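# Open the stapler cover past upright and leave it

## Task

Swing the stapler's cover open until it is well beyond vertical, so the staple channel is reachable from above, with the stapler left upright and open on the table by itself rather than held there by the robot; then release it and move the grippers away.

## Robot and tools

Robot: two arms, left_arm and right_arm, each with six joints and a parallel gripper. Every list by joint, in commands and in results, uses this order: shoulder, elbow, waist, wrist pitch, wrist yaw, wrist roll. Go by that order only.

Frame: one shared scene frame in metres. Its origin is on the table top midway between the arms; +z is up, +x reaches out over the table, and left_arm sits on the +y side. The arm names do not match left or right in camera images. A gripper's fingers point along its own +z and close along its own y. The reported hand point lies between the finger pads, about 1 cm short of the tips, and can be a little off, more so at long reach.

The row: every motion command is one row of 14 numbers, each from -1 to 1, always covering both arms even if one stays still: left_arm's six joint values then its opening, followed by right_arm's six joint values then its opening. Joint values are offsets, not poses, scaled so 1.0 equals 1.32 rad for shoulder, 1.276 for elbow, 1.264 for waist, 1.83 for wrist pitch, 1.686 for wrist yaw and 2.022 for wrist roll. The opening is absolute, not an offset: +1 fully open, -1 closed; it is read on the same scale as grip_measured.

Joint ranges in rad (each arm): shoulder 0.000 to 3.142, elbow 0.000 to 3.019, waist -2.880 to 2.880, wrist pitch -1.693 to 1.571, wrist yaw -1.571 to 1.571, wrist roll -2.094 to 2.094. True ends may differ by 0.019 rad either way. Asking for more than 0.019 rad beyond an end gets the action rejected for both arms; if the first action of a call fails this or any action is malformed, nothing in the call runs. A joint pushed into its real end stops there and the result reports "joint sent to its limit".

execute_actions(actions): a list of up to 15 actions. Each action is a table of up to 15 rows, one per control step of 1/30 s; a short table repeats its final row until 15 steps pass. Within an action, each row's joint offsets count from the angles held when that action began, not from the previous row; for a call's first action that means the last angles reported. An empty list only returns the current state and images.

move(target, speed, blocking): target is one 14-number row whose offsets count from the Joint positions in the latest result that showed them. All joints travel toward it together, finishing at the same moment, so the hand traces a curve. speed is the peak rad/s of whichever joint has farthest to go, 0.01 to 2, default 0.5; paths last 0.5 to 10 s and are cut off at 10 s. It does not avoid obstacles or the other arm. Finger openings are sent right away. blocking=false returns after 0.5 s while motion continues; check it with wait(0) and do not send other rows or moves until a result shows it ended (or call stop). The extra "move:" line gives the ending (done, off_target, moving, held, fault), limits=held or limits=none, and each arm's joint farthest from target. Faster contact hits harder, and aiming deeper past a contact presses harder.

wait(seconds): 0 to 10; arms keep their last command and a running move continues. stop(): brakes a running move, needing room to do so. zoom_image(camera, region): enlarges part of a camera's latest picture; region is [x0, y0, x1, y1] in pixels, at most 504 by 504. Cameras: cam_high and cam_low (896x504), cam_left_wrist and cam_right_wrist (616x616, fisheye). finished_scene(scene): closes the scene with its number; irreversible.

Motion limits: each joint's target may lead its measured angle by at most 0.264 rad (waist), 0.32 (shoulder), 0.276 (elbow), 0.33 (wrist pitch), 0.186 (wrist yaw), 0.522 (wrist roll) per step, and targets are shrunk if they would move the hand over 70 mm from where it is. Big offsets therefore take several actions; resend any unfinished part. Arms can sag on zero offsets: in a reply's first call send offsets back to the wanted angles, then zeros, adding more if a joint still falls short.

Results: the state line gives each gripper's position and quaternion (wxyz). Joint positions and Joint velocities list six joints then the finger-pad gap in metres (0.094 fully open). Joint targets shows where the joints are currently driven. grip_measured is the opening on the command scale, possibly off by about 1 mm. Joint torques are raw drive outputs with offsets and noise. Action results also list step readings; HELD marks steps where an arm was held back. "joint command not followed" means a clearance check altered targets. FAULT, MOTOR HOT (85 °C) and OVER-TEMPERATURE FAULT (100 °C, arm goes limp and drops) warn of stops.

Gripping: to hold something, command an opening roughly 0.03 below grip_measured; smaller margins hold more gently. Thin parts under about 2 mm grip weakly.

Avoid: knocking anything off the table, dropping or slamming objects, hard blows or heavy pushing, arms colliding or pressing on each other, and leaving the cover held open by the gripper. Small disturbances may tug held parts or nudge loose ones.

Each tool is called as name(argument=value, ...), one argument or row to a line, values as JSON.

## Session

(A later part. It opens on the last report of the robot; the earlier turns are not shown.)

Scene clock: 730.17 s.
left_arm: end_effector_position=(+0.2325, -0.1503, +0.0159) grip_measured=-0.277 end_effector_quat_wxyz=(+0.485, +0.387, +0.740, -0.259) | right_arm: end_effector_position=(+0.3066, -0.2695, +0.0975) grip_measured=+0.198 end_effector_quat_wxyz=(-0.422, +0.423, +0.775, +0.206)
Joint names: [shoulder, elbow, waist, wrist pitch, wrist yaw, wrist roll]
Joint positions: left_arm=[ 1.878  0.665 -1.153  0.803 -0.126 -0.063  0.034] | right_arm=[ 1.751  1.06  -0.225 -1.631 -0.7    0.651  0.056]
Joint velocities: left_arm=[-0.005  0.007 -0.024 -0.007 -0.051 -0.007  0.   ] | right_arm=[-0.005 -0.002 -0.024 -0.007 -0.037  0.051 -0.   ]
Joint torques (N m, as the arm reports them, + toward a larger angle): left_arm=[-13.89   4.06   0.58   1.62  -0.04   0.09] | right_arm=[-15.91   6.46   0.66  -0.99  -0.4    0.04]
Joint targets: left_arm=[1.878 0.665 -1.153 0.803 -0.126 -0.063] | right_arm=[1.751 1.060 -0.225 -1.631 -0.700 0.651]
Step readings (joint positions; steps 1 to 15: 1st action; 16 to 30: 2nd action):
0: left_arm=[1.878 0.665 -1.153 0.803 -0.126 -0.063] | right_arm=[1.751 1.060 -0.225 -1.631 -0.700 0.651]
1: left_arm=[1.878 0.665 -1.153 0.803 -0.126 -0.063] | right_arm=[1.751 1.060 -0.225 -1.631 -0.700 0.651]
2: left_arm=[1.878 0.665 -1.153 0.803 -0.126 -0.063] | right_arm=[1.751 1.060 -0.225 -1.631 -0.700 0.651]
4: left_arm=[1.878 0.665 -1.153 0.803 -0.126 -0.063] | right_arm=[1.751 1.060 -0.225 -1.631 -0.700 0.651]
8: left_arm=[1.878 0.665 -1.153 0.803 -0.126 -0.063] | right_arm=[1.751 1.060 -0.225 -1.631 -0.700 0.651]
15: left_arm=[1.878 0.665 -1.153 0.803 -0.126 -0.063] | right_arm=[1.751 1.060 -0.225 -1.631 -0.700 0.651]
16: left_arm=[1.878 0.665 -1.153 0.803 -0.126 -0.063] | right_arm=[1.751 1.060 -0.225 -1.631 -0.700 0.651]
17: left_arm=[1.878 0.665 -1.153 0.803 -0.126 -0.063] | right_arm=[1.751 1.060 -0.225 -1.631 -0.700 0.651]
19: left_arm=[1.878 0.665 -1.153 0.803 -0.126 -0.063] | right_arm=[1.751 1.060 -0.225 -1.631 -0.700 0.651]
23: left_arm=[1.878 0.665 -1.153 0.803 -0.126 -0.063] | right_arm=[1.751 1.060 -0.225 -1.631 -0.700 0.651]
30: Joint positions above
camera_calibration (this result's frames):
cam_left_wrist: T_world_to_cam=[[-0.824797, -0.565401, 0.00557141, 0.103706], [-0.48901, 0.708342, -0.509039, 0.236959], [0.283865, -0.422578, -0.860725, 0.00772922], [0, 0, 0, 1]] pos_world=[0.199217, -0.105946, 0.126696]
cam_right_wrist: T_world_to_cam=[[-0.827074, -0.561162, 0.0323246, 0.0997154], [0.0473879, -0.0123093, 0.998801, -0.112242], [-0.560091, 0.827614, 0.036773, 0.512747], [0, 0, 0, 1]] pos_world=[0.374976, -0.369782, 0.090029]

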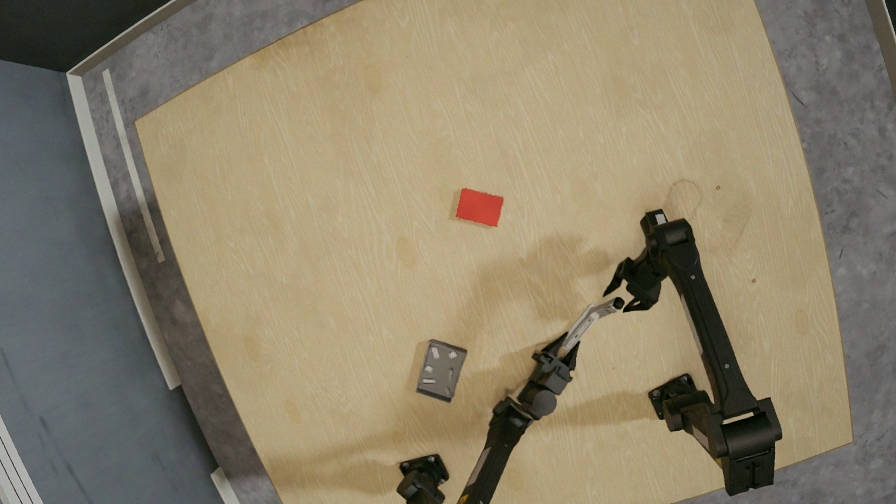

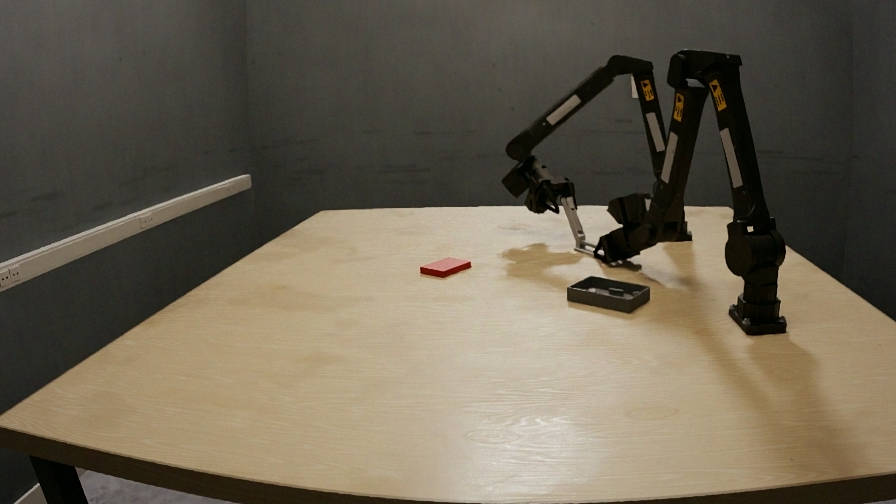

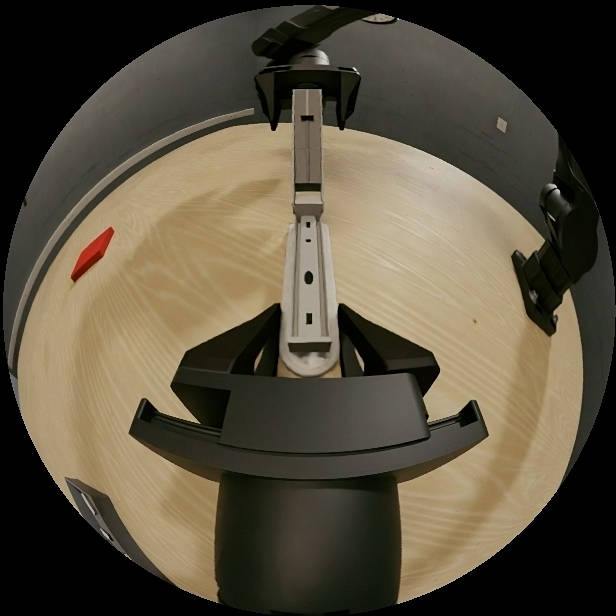

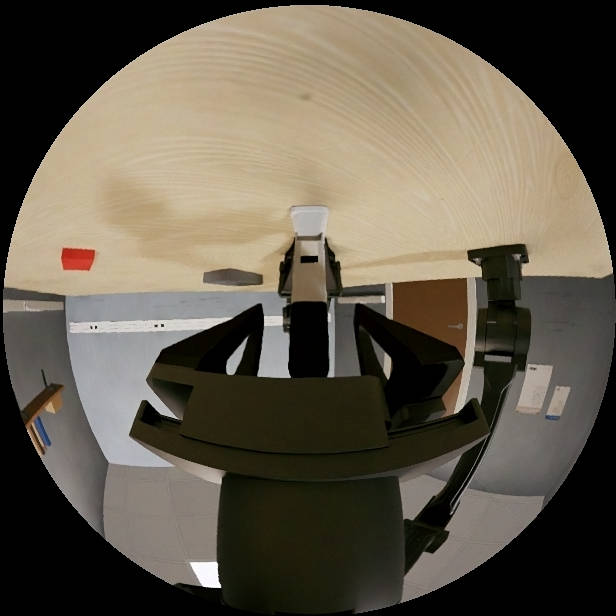

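move(
  target=[0.004,0.0118,0.0047,-0.0055,0.0012,0.003,-0.4,-0.065,0.065,-0.115,0.005,0.0,0.0,0.2],
  speed=0.15,
)

Scene clock: 732.70 s.
left_arm: end_effector_position=(+0.2325, -0.1503, +0.0159) grip_measured=-0.277 end_effector_quat_wxyz=(+0.485, +0.387, +0.740, -0.259) | right_arm: end_effector_position=(+0.3359, -0.3194, +0.1287) grip_measured=+0.198 end_effector_quat_wxyz=(-0.354, +0.467, +0.769, +0.254)
Joint names: [shoulder, elbow, waist, wrist pitch, wrist yaw, wrist roll]
Joint positions: left_arm=[ 1.878  0.665 -1.153  0.803 -0.126 -0.063  0.034] | right_arm=[ 1.675  1.108 -0.367 -1.63  -0.7    0.651  0.056]
Joint velocities: left_arm=[ 0.005  0.002 -0.005  0.012  0.007 -0.037  0.001] | right_arm=[-0.005 -0.012  0.015 -0.012  0.007 -0.007  0.   ]
Joint torques (N m, as the arm reports them, + toward a larger angle): left_arm=[-13.16   5.15   0.98   1.22   0.06   0.12] | right_arm=[-16.72  10.47   0.75  -0.49  -0.44   0.03]
Joint targets: left_arm=[1.883 0.680 -1.147 0.793 -0.124 -0.057] | right_arm=[1.665 1.143 -0.371 -1.622 -0.700 0.651]
move: off_target (right_arm); limits=none; left_arm: farthest joint: the elbow, 0.015 radians from its target (0.015 radians at the start); right_arm: farthest joint: the elbow, 0.035 radians from its target (0.083 radians at the start)
camera_calibration (this result's frames):
cam_left_wrist: T_world_to_cam=[[-0.824797, -0.565401, 0.00557141, 0.103706], [-0.48901, 0.708342, -0.509039, 0.236959], [0.283865, -0.422578, -0.860725, 0.00772922], [0, 0, 0, 1]] pos_world=[0.199217, -0.105946, 0.126696]
cam_right_wrist: T_world_to_cam=[[-0.896007, -0.438987, -0.0667943, 0.169867], [-0.0775976, 0.0066893, 0.996962, -0.097105], [-0.437207, 0.898468, -0.040058, 0.560477], [0, 0, 0, 1]] pos_world=[0.389711, -0.428352, 0.130608]

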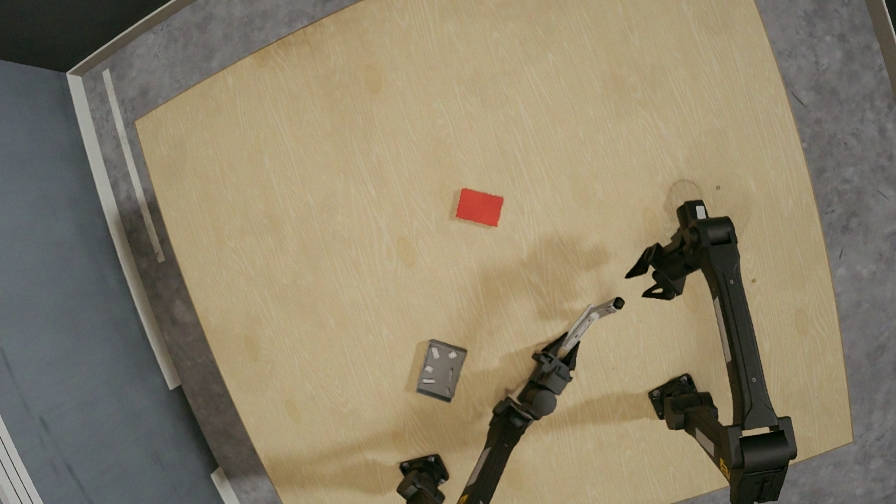

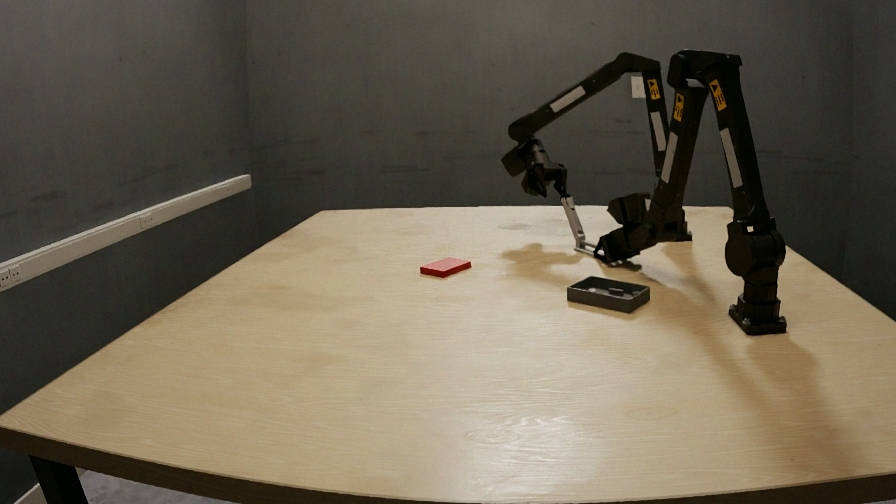

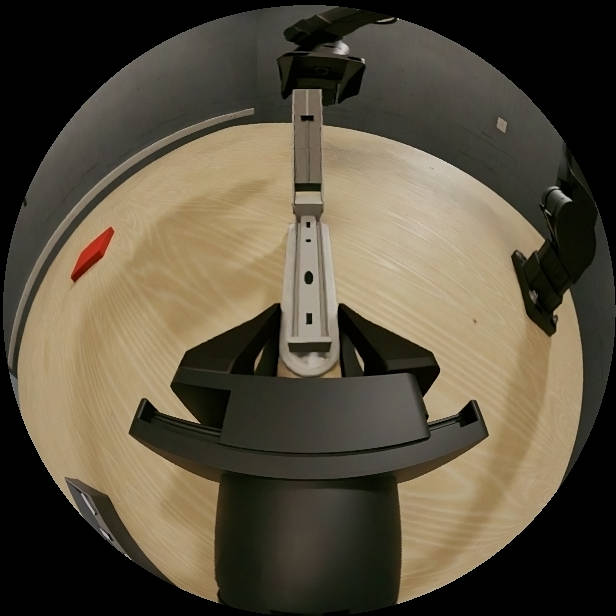

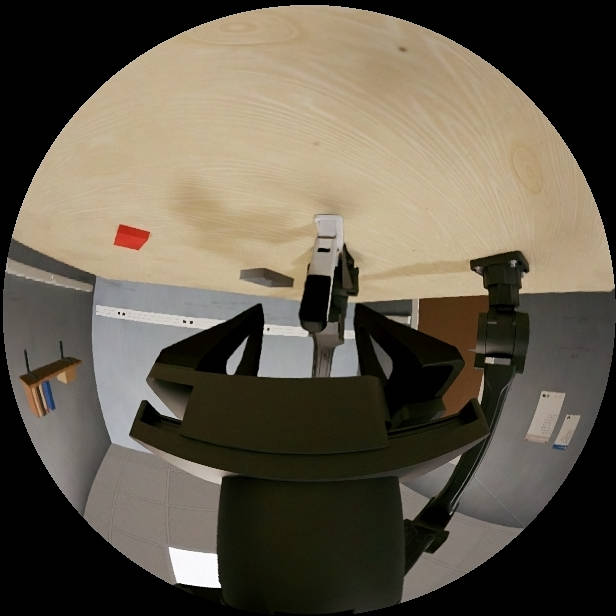

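zoom_image(
  camera="cam_high",
  region=[500, 250, 700, 400],
)

zoom_image(
  camera="cam_low",
  region=[480, 150, 680, 290],
)

Region (500, 250, 700, 400) of cam_high's 896x504 image, scaled by 2.520, with more detail than that image has; it fills the top 378 rows of this view, and the rest is white.

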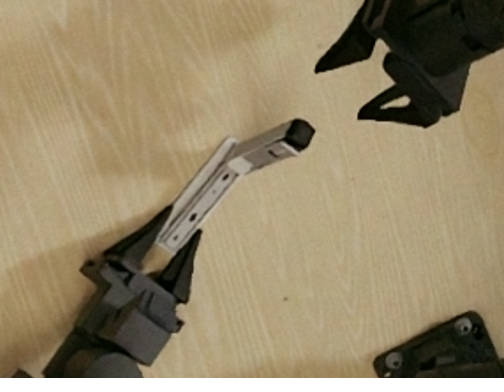

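Region (480, 150, 680, 290) of cam_low's 896x504 image, scaled by 2.520, with more detail than that image has; it fills the top 353 rows of this view, and the rest is white.

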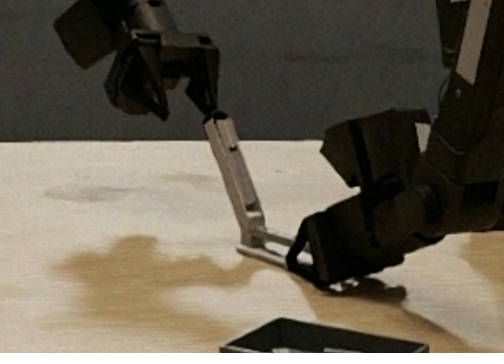

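execute_actions(
  actions=[
    [[0.004,0.0118,0.0047,-0.0055,0.0012,0.003,-0.33,-0.0076,0.027,-0.003,0.004,0,0,0.2],[0.004,0.0118,0.0047,-0.0055,0.0012,0.003,-0.33,-0.0076,0.027,-0.003,0.004,0,0,0.2],[0.004,0.0118,0.0047,-0.0055,0.0012,0.003,-0.33,-0.0076,0.027,-0.003,0.004,0,0,0.2],[0.004,0.0118,0.0047,-0.0055,0.0012,0.003,-0.31,-0.0076,0.027,-0.003,0.004,0,0,0.2],[0.004,0.0118,0.0047,-0.0055,0.0012,0.003,-0.31,-0.0076,0.027,-0.003,0.004,0,0,0.2],[0.004,0.0118,0.0047,-0.0055,0.0012,0.003,-0.30,-0.0076,0.027,-0.003,0.004,0,0,0.2],[0.004,0.0118,0.0047,-0.0055,0.0012,0.003,-0.30,-0.0076,0.027,-0.003,0.004,0,0,0.2],[0.004,0.0118,0.0047,-0.0055,0.0012,0.003,-0.29,-0.0076,0.027,-0.003,0.004,0,0,0.2],[0.004,0.0118,0.0047,-0.0055,0.0012,0.003,-0.29,-0.0076,0.027,-0.003,0.004,0,0,0.2],[0.004,0.0118,0.0047,-0.0055,0.0012,0.003,-0.28,-0.0076,0.027,-0.003,0.004,0,0,0.2],[0.004,0.0118,0.0047,-0.0055,0.0012,0.003,-0.28,-0.0076,0.027,-0.003,0.004,0,0,0.2],[0.004,0.0118,0.0047,-0.0055,0.0012,0.003,-0.27,-0.0076,0.027,-0.003,0.004,0,0,0.2],[0.004,0.0118,0.0047,-0.0055,0.0012,0.003,-0.26,-0.0076,0.027,-0.003,0.004,0,0,0.2],[0.004,0.0118,0.0047,-0.0055,0.0012,0.003,-0.25,-0.0076,0.027,-0.003,0.004,0,0,0.2],[0.004,0.0118,0.0047,-0.0055,0.0012,0.003,-0.24,-0.0076,0.027,-0.003,0.004,0,0,0.2]],
    [[0.004,0.0118,0.0047,-0.0055,0.0012,0.003,-0.22,-0.0076,0.027,-0.003,0.004,0,0,0.2],[0.004,0.0118,0.0047,-0.0055,0.0012,0.003,-0.20,-0.0076,0.027,-0.003,0.004,0,0,0.2],[0.004,0.0118,0.0047,-0.0055,0.0012,0.003,-0.18,-0.0076,0.027,-0.003,0.004,0,0,0.2],[0.004,0.0118,0.0047,-0.0055,0.0012,0.003,-0.16,-0.0076,0.027,-0.003,0.004,0,0,0.2],[0.004,0.0118,0.0047,-0.0055,0.0012,0.003,-0.14,-0.0076,0.027,-0.003,0.004,0,0,0.2],[0.004,0.0118,0.0047,-0.0055,0.0012,0.003,-0.12,-0.0076,0.027,-0.003,0.004,0,0,0.2],[0.004,0.0118,0.0047,-0.0055,0.0012,0.003,-0.10,-0.0076,0.027,-0.003,0.004,0,0,0.2]],
  ],
)

Scene clock: 752.67 s.
left_arm: end_effector_position=(+0.2325, -0.1503, +0.0159) grip_measured=-0.102 end_effector_quat_wxyz=(+0.485, +0.387, +0.740, -0.259) | right_arm: end_effector_position=(+0.3359, -0.3194, +0.1287) grip_measured=+0.198 end_effector_quat_wxyz=(-0.354, +0.467, +0.769, +0.254)
Joint names: [shoulder, elbow, waist, wrist pitch, wrist yaw, wrist roll]
Joint positions: left_arm=[ 1.878  0.665 -1.153  0.803 -0.126 -0.063  0.042] | right_arm=[ 1.675  1.108 -0.367 -1.63  -0.7    0.651  0.056]
Joint velocities: left_arm=[ 0.005 -0.002 -0.005  0.012 -0.007  0.007  0.001] | right_arm=[ 0.015  0.012 -0.015 -0.002  0.007 -0.11   0.001]
Joint torques (N m, as the arm reports them, + toward a larger angle): left_arm=[-13.24   5.14   0.96   1.24   0.06   0.13] | right_arm=[-16.57  10.41   0.28  -0.52  -0.44   0.03]
Joint targets: left_arm=[1.883 0.680 -1.147 0.793 -0.124 -0.057] | right_arm=[1.665 1.143 -0.371 -1.622 -0.700 0.651]
Step readings (joint positions; steps 1 to 15: 1st action; 16 to 30: 2nd action):
0: left_arm=[1.878 0.665 -1.153 0.803 -0.126 -0.063] | right_arm=[1.675 1.108 -0.367 -1.630 -0.700 0.651]
1: left_arm=[1.878 0.665 -1.153 0.803 -0.126 -0.063] | right_arm=[1.675 1.108 -0.367 -1.630 -0.700 0.651]
2: left_arm=[1.878 0.665 -1.153 0.803 -0.126 -0.063] | right_arm=[1.675 1.108 -0.367 -1.630 -0.700 0.651]
4: left_arm=[1.878 0.665 -1.153 0.803 -0.126 -0.063] | right_arm=[1.675 1.108 -0.367 -1.630 -0.700 0.651]
8: left_arm=[1.878 0.665 -1.153 0.803 -0.126 -0.063] | right_arm=[1.675 1.108 -0.367 -1.630 -0.700 0.651]
15: left_arm=[1.878 0.665 -1.153 0.803 -0.126 -0.063] | right_arm=[1.675 1.108 -0.367 -1.630 -0.700 0.651]
16: left_arm=[1.878 0.665 -1.153 0.803 -0.126 -0.063] | right_arm=[1.675 1.108 -0.367 -1.630 -0.700 0.651]
17: left_arm=[1.878 0.665 -1.153 0.803 -0.126 -0.063] | right_arm=[1.675 1.108 -0.367 -1.630 -0.700 0.651]
19: left_arm=[1.878 0.665 -1.153 0.803 -0.126 -0.063] | right_arm=[1.675 1.108 -0.367 -1.630 -0.700 0.651]
23: left_arm=[1.878 0.665 -1.153 0.803 -0.126 -0.063] | right_arm=[1.675 1.108 -0.367 -1.630 -0.700 0.651]
30: Joint positions above
camera_calibration (this result's frames):
cam_left_wrist: T_world_to_cam=[[-0.824797, -0.565401, 0.00557141, 0.103706], [-0.48901, 0.708342, -0.509039, 0.236959], [0.283865, -0.422578, -0.860725, 0.00772922], [0, 0, 0, 1]] pos_world=[0.199217, -0.105946, 0.126696]
cam_right_wrist: T_world_to_cam=[[-0.896007, -0.438987, -0.0667943, 0.169867], [-0.0775976, 0.0066893, 0.996962, -0.097105], [-0.437207, 0.898468, -0.040058, 0.560477], [0, 0, 0, 1]] pos_world=[0.389711, -0.428352, 0.130608]

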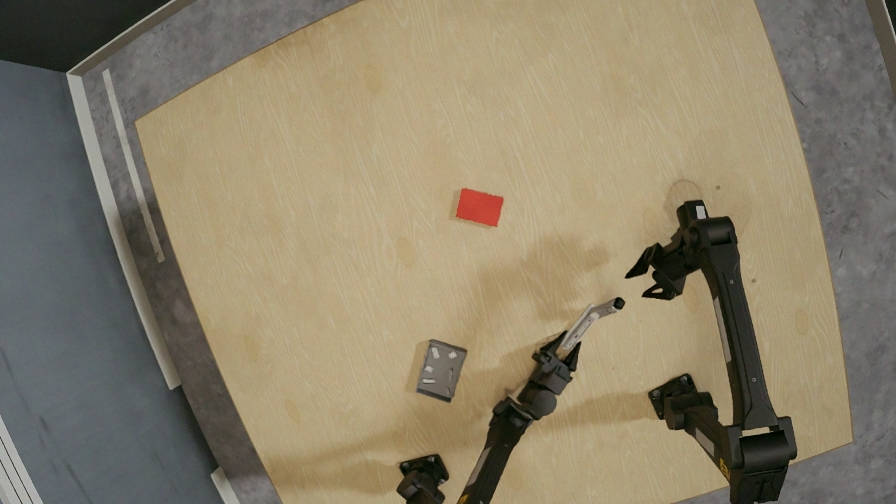

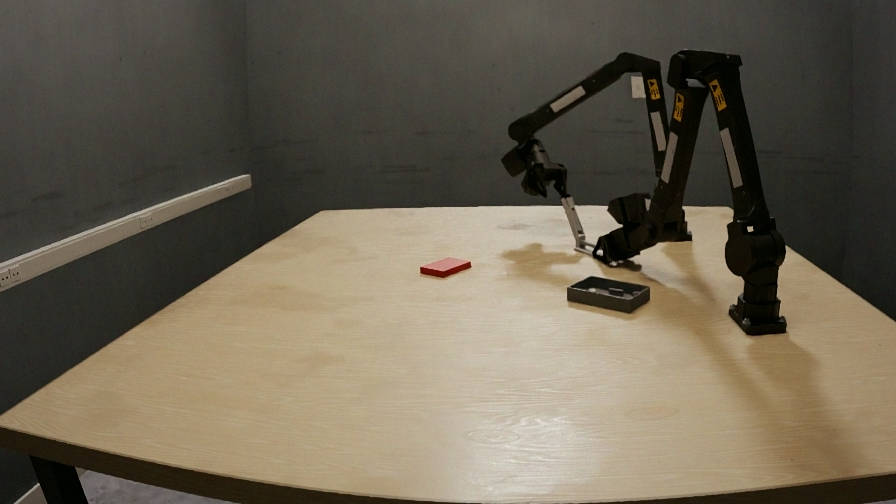

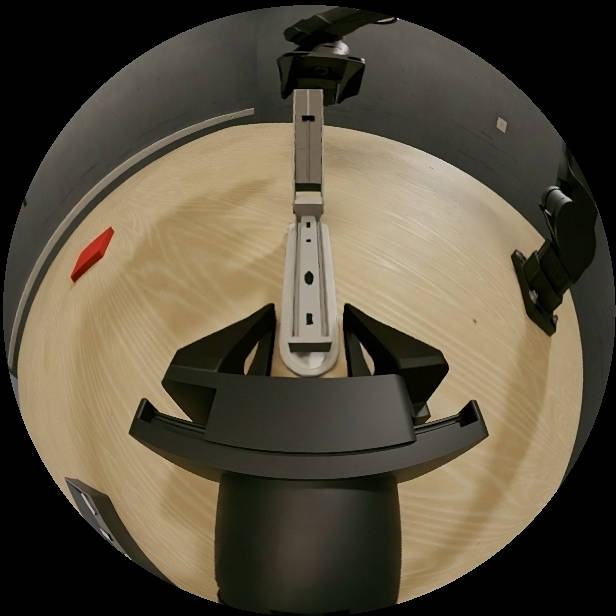

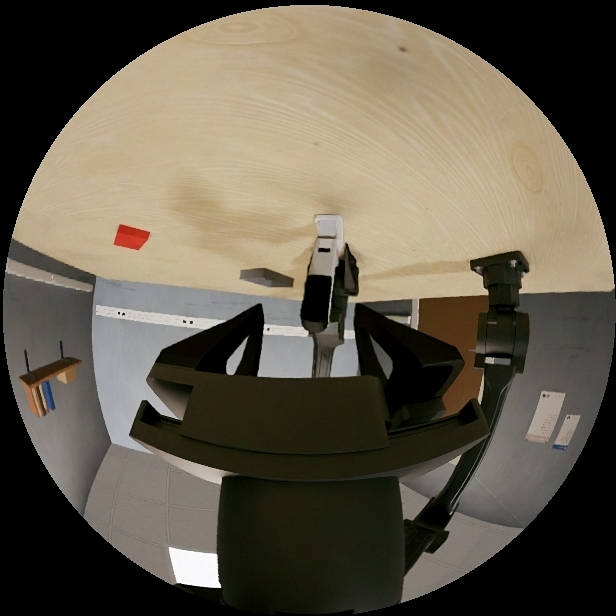

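move(
  target=[-0.20,-0.07,0.0,0.03,0.0,0.0,0.3,-0.17,0.0,-0.18,0.08,0.0,0.0,0.3],
  speed=0.25,
)

Scene clock: 757.83 s.
left_arm: end_effector_position=(+0.2253, -0.1357, +0.1271) grip_measured=+0.298 end_effector_quat_wxyz=(+0.553, +0.352, +0.689, -0.309) | right_arm: end_effector_position=(+0.3541, -0.4059, +0.1869) grip_measured=+0.298 end_effector_quat_wxyz=(-0.161, +0.518, +0.775, +0.324)
Joint names: [shoulder, elbow, waist, wrist pitch, wrist yaw, wrist roll]
Joint positions: left_arm=[ 1.623  0.585 -1.153  0.836 -0.126 -0.063  0.061] | right_arm=[ 1.454  1.108 -0.592 -1.491 -0.7    0.651  0.061]
Joint velocities: left_arm=[-0.005 -0.007 -0.005 -0.012 -0.007  0.051 -0.   ] | right_arm=[ 0.005  0.002  0.005 -0.002  0.081  0.007  0.   ]
Joint torques (N m, as the arm reports them, + toward a larger angle): left_arm=[-12.29   4.64   0.42   2.31   0.     0.07] | right_arm=[-13.29   8.94   0.37   0.08  -0.52  -0.01]
Joint targets: left_arm=[1.613 0.576 -1.153 0.858 -0.126 -0.063] | right_arm=[1.451 1.108 -0.595 -1.484 -0.700 0.651]
move: off_target (left_arm); limits=none; left_arm: farthest joint: the wrist pitch, 0.022 radians from its target (0.055 radians at the start); right_arm: farthest joint: the wrist pitch, 0.008 radians from its target (0.146 radians at the start)
camera_calibration (this result's frames):
cam_left_wrist: T_world_to_cam=[[-0.826641, -0.561687, 0.0342496, 0.102627], [-0.434257, 0.598024, -0.673638, 0.273362], [0.357892, -0.57173, -0.738267, 0.0591347], [0, 0, 0, 1]] pos_world=[0.182381, -0.0720236, 0.224289]
cam_right_wrist: T_world_to_cam=[[-0.90443, -0.258691, -0.339241, 0.279218], [-0.387957, 0.167936, 0.906249, 0.0391965], [-0.177468, 0.95125, -0.252248, 0.617647], [0, 0, 0, 1]] pos_world=[0.377352, -0.521888, 0.215001]

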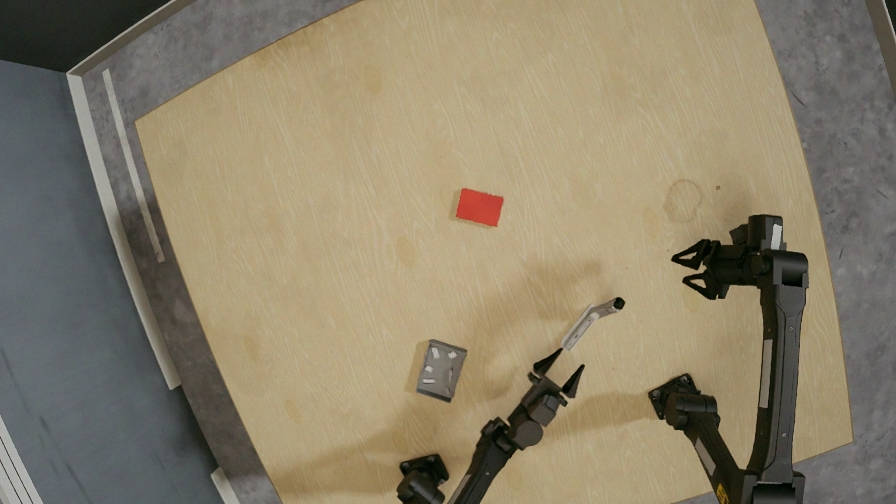

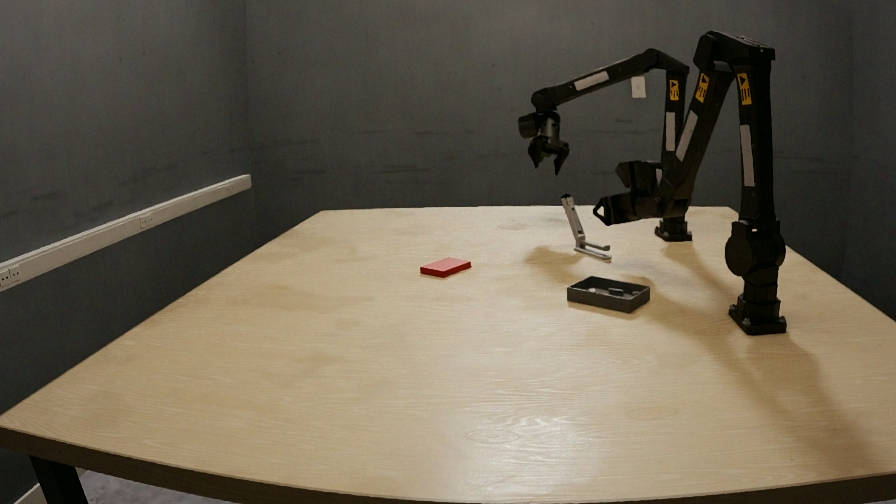

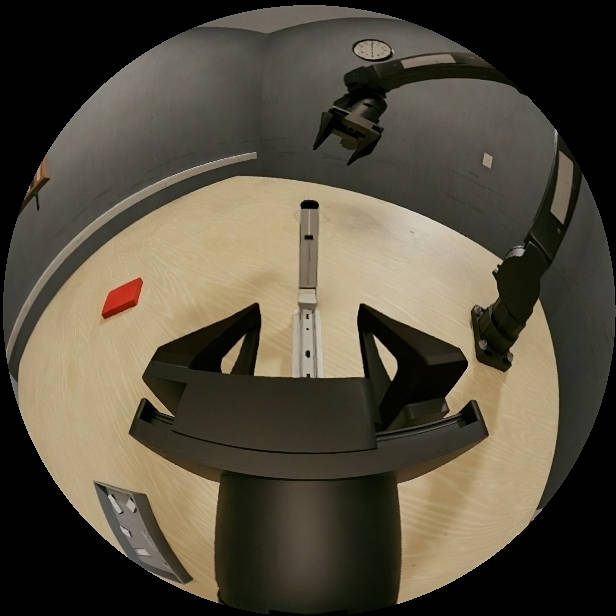

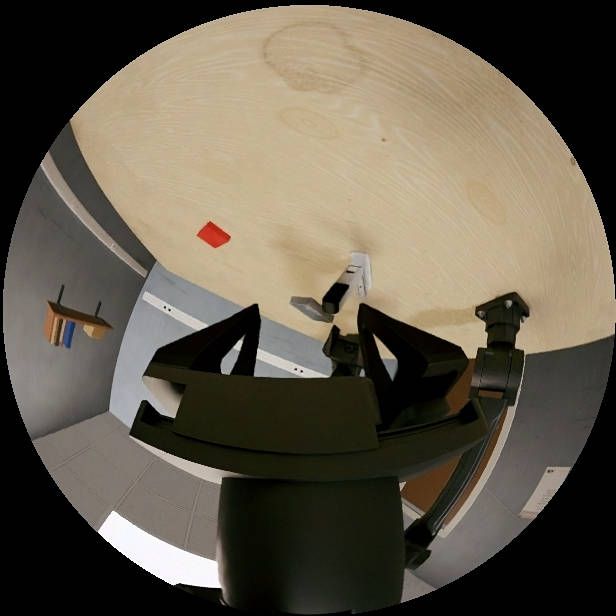

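move(
  target=[-0.22,-0.12,0.08,0.012,0.0,0.0,0.3,-0.002,0.0,-0.002,0.004,0.0,0.0,0.3],
  speed=0.3,
)

zoom_image(
  camera="cam_low",
  region=[500, 170, 680, 290],
)

zoom_image(
  camera="cam_high",
  region=[510, 260, 690, 390],
)

Scene clock: 761.80 s.
left_arm: end_effector_position=(+0.2356, -0.0590, +0.2001) grip_measured=+0.298 end_effector_quat_wxyz=(+0.609, +0.297, +0.666, -0.313) | right_arm: end_effector_position=(+0.3541, -0.4059, +0.1869) grip_measured=+0.298 end_effector_quat_wxyz=(-0.161, +0.518, +0.775, +0.324)
Joint names: [shoulder, elbow, waist, wrist pitch, wrist yaw, wrist roll]
Joint positions: left_arm=[ 1.339  0.44  -1.063  0.836 -0.126 -0.063  0.061] | right_arm=[ 1.454  1.108 -0.592 -1.491 -0.7    0.651  0.061]
Joint velocities: left_arm=[-0.005 -0.017  0.005 -0.017 -0.022 -0.022  0.   ] | right_arm=[-0.005 -0.012 -0.005  0.002  0.022  0.007 -0.   ]
Joint torques (N m, as the arm reports them, + toward a larger angle): left_arm=[-8.58  5.55  1.32  2.35 -0.01  0.07] | right_arm=[-13.67   8.95   0.45   0.09  -0.52  -0.01]
Joint targets: left_arm=[1.332 0.432 -1.052 0.858 -0.126 -0.063] | right_arm=[1.452 1.108 -0.595 -1.484 -0.700 0.651]
move: off_target (left_arm); limits=none; left_arm: farthest joint: the wrist pitch, 0.022 radians from its target (0.022 radians at the start); right_arm: farthest joint: the wrist pitch, 0.008 radians from its target (0.008 radians at the start)
camera_calibration (this result's frames):
cam_left_wrist: T_world_to_cam=[[-0.775947, -0.628598, 0.0526423, 0.132159], [-0.433954, 0.471379, -0.76778, 0.29237], [0.45781, -0.618601, -0.638548, 0.10701], [0, 0, 0, 1]] pos_world=[0.180434, 0.0114543, 0.285849]
cam_right_wrist: T_world_to_cam=[[-0.90443, -0.258691, -0.339241, 0.279218], [-0.387957, 0.167936, 0.906249, 0.0391965], [-0.177468, 0.95125, -0.252248, 0.617647], [0, 0, 0, 1]] pos_world=[0.377352, -0.521888, 0.215001]

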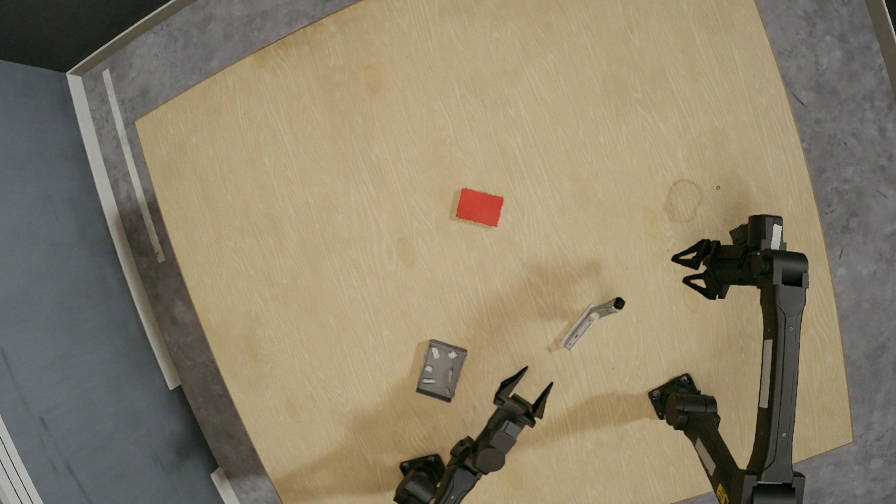

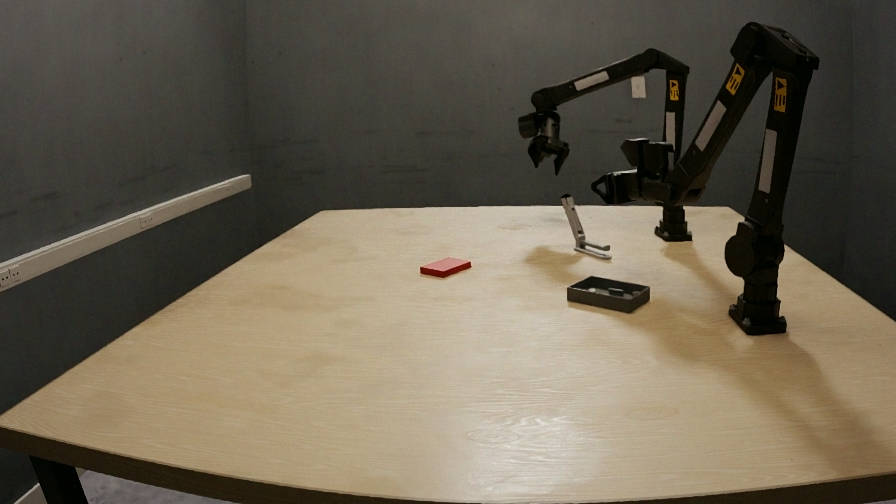

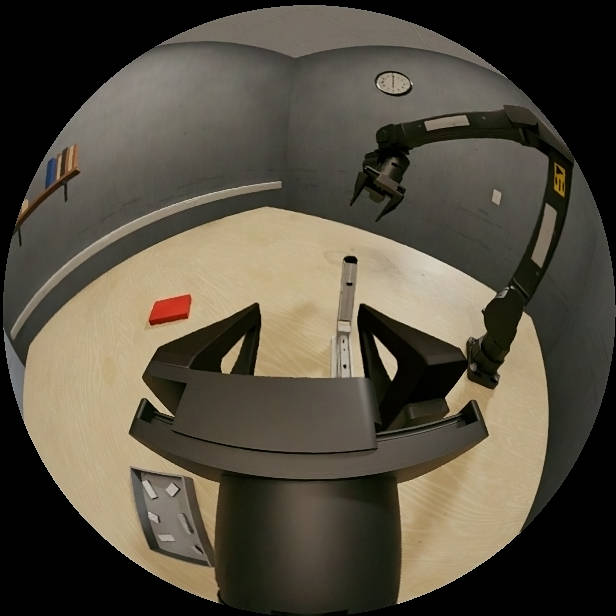

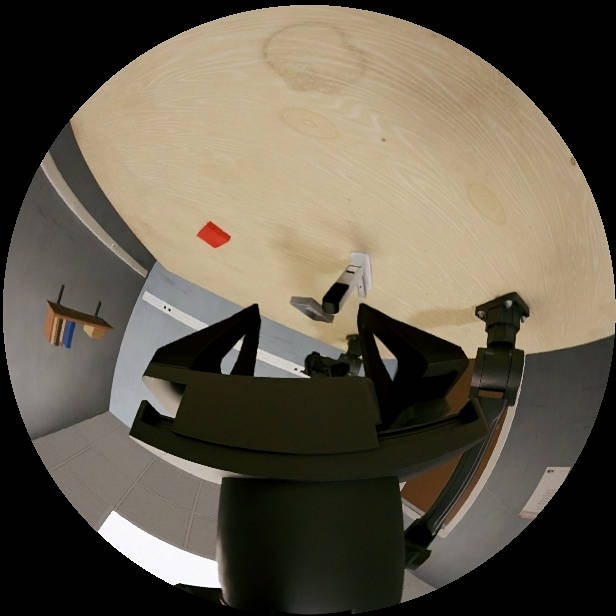

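Region (500, 170, 680, 290) of cam_low's 896x504 image, scaled by 2.800, with more detail than that image has.

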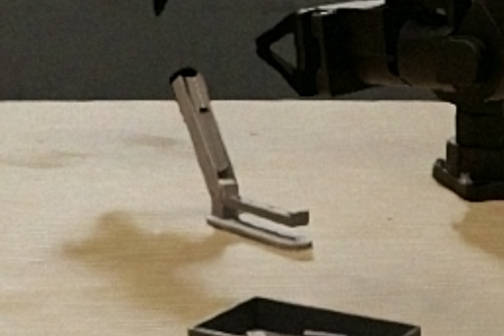

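Region (510, 260, 690, 390) of cam_high's 896x504 image, scaled by 2.800, with more detail than that image has.

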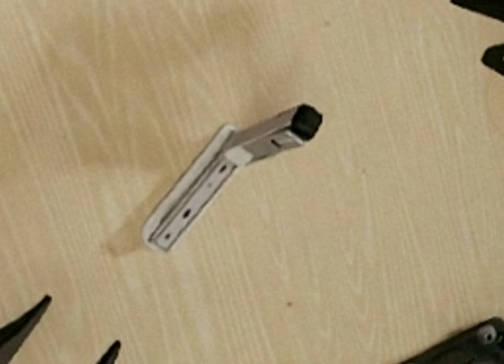

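finished_scene(
  scene=2,
)

The scene is finished: the task was done.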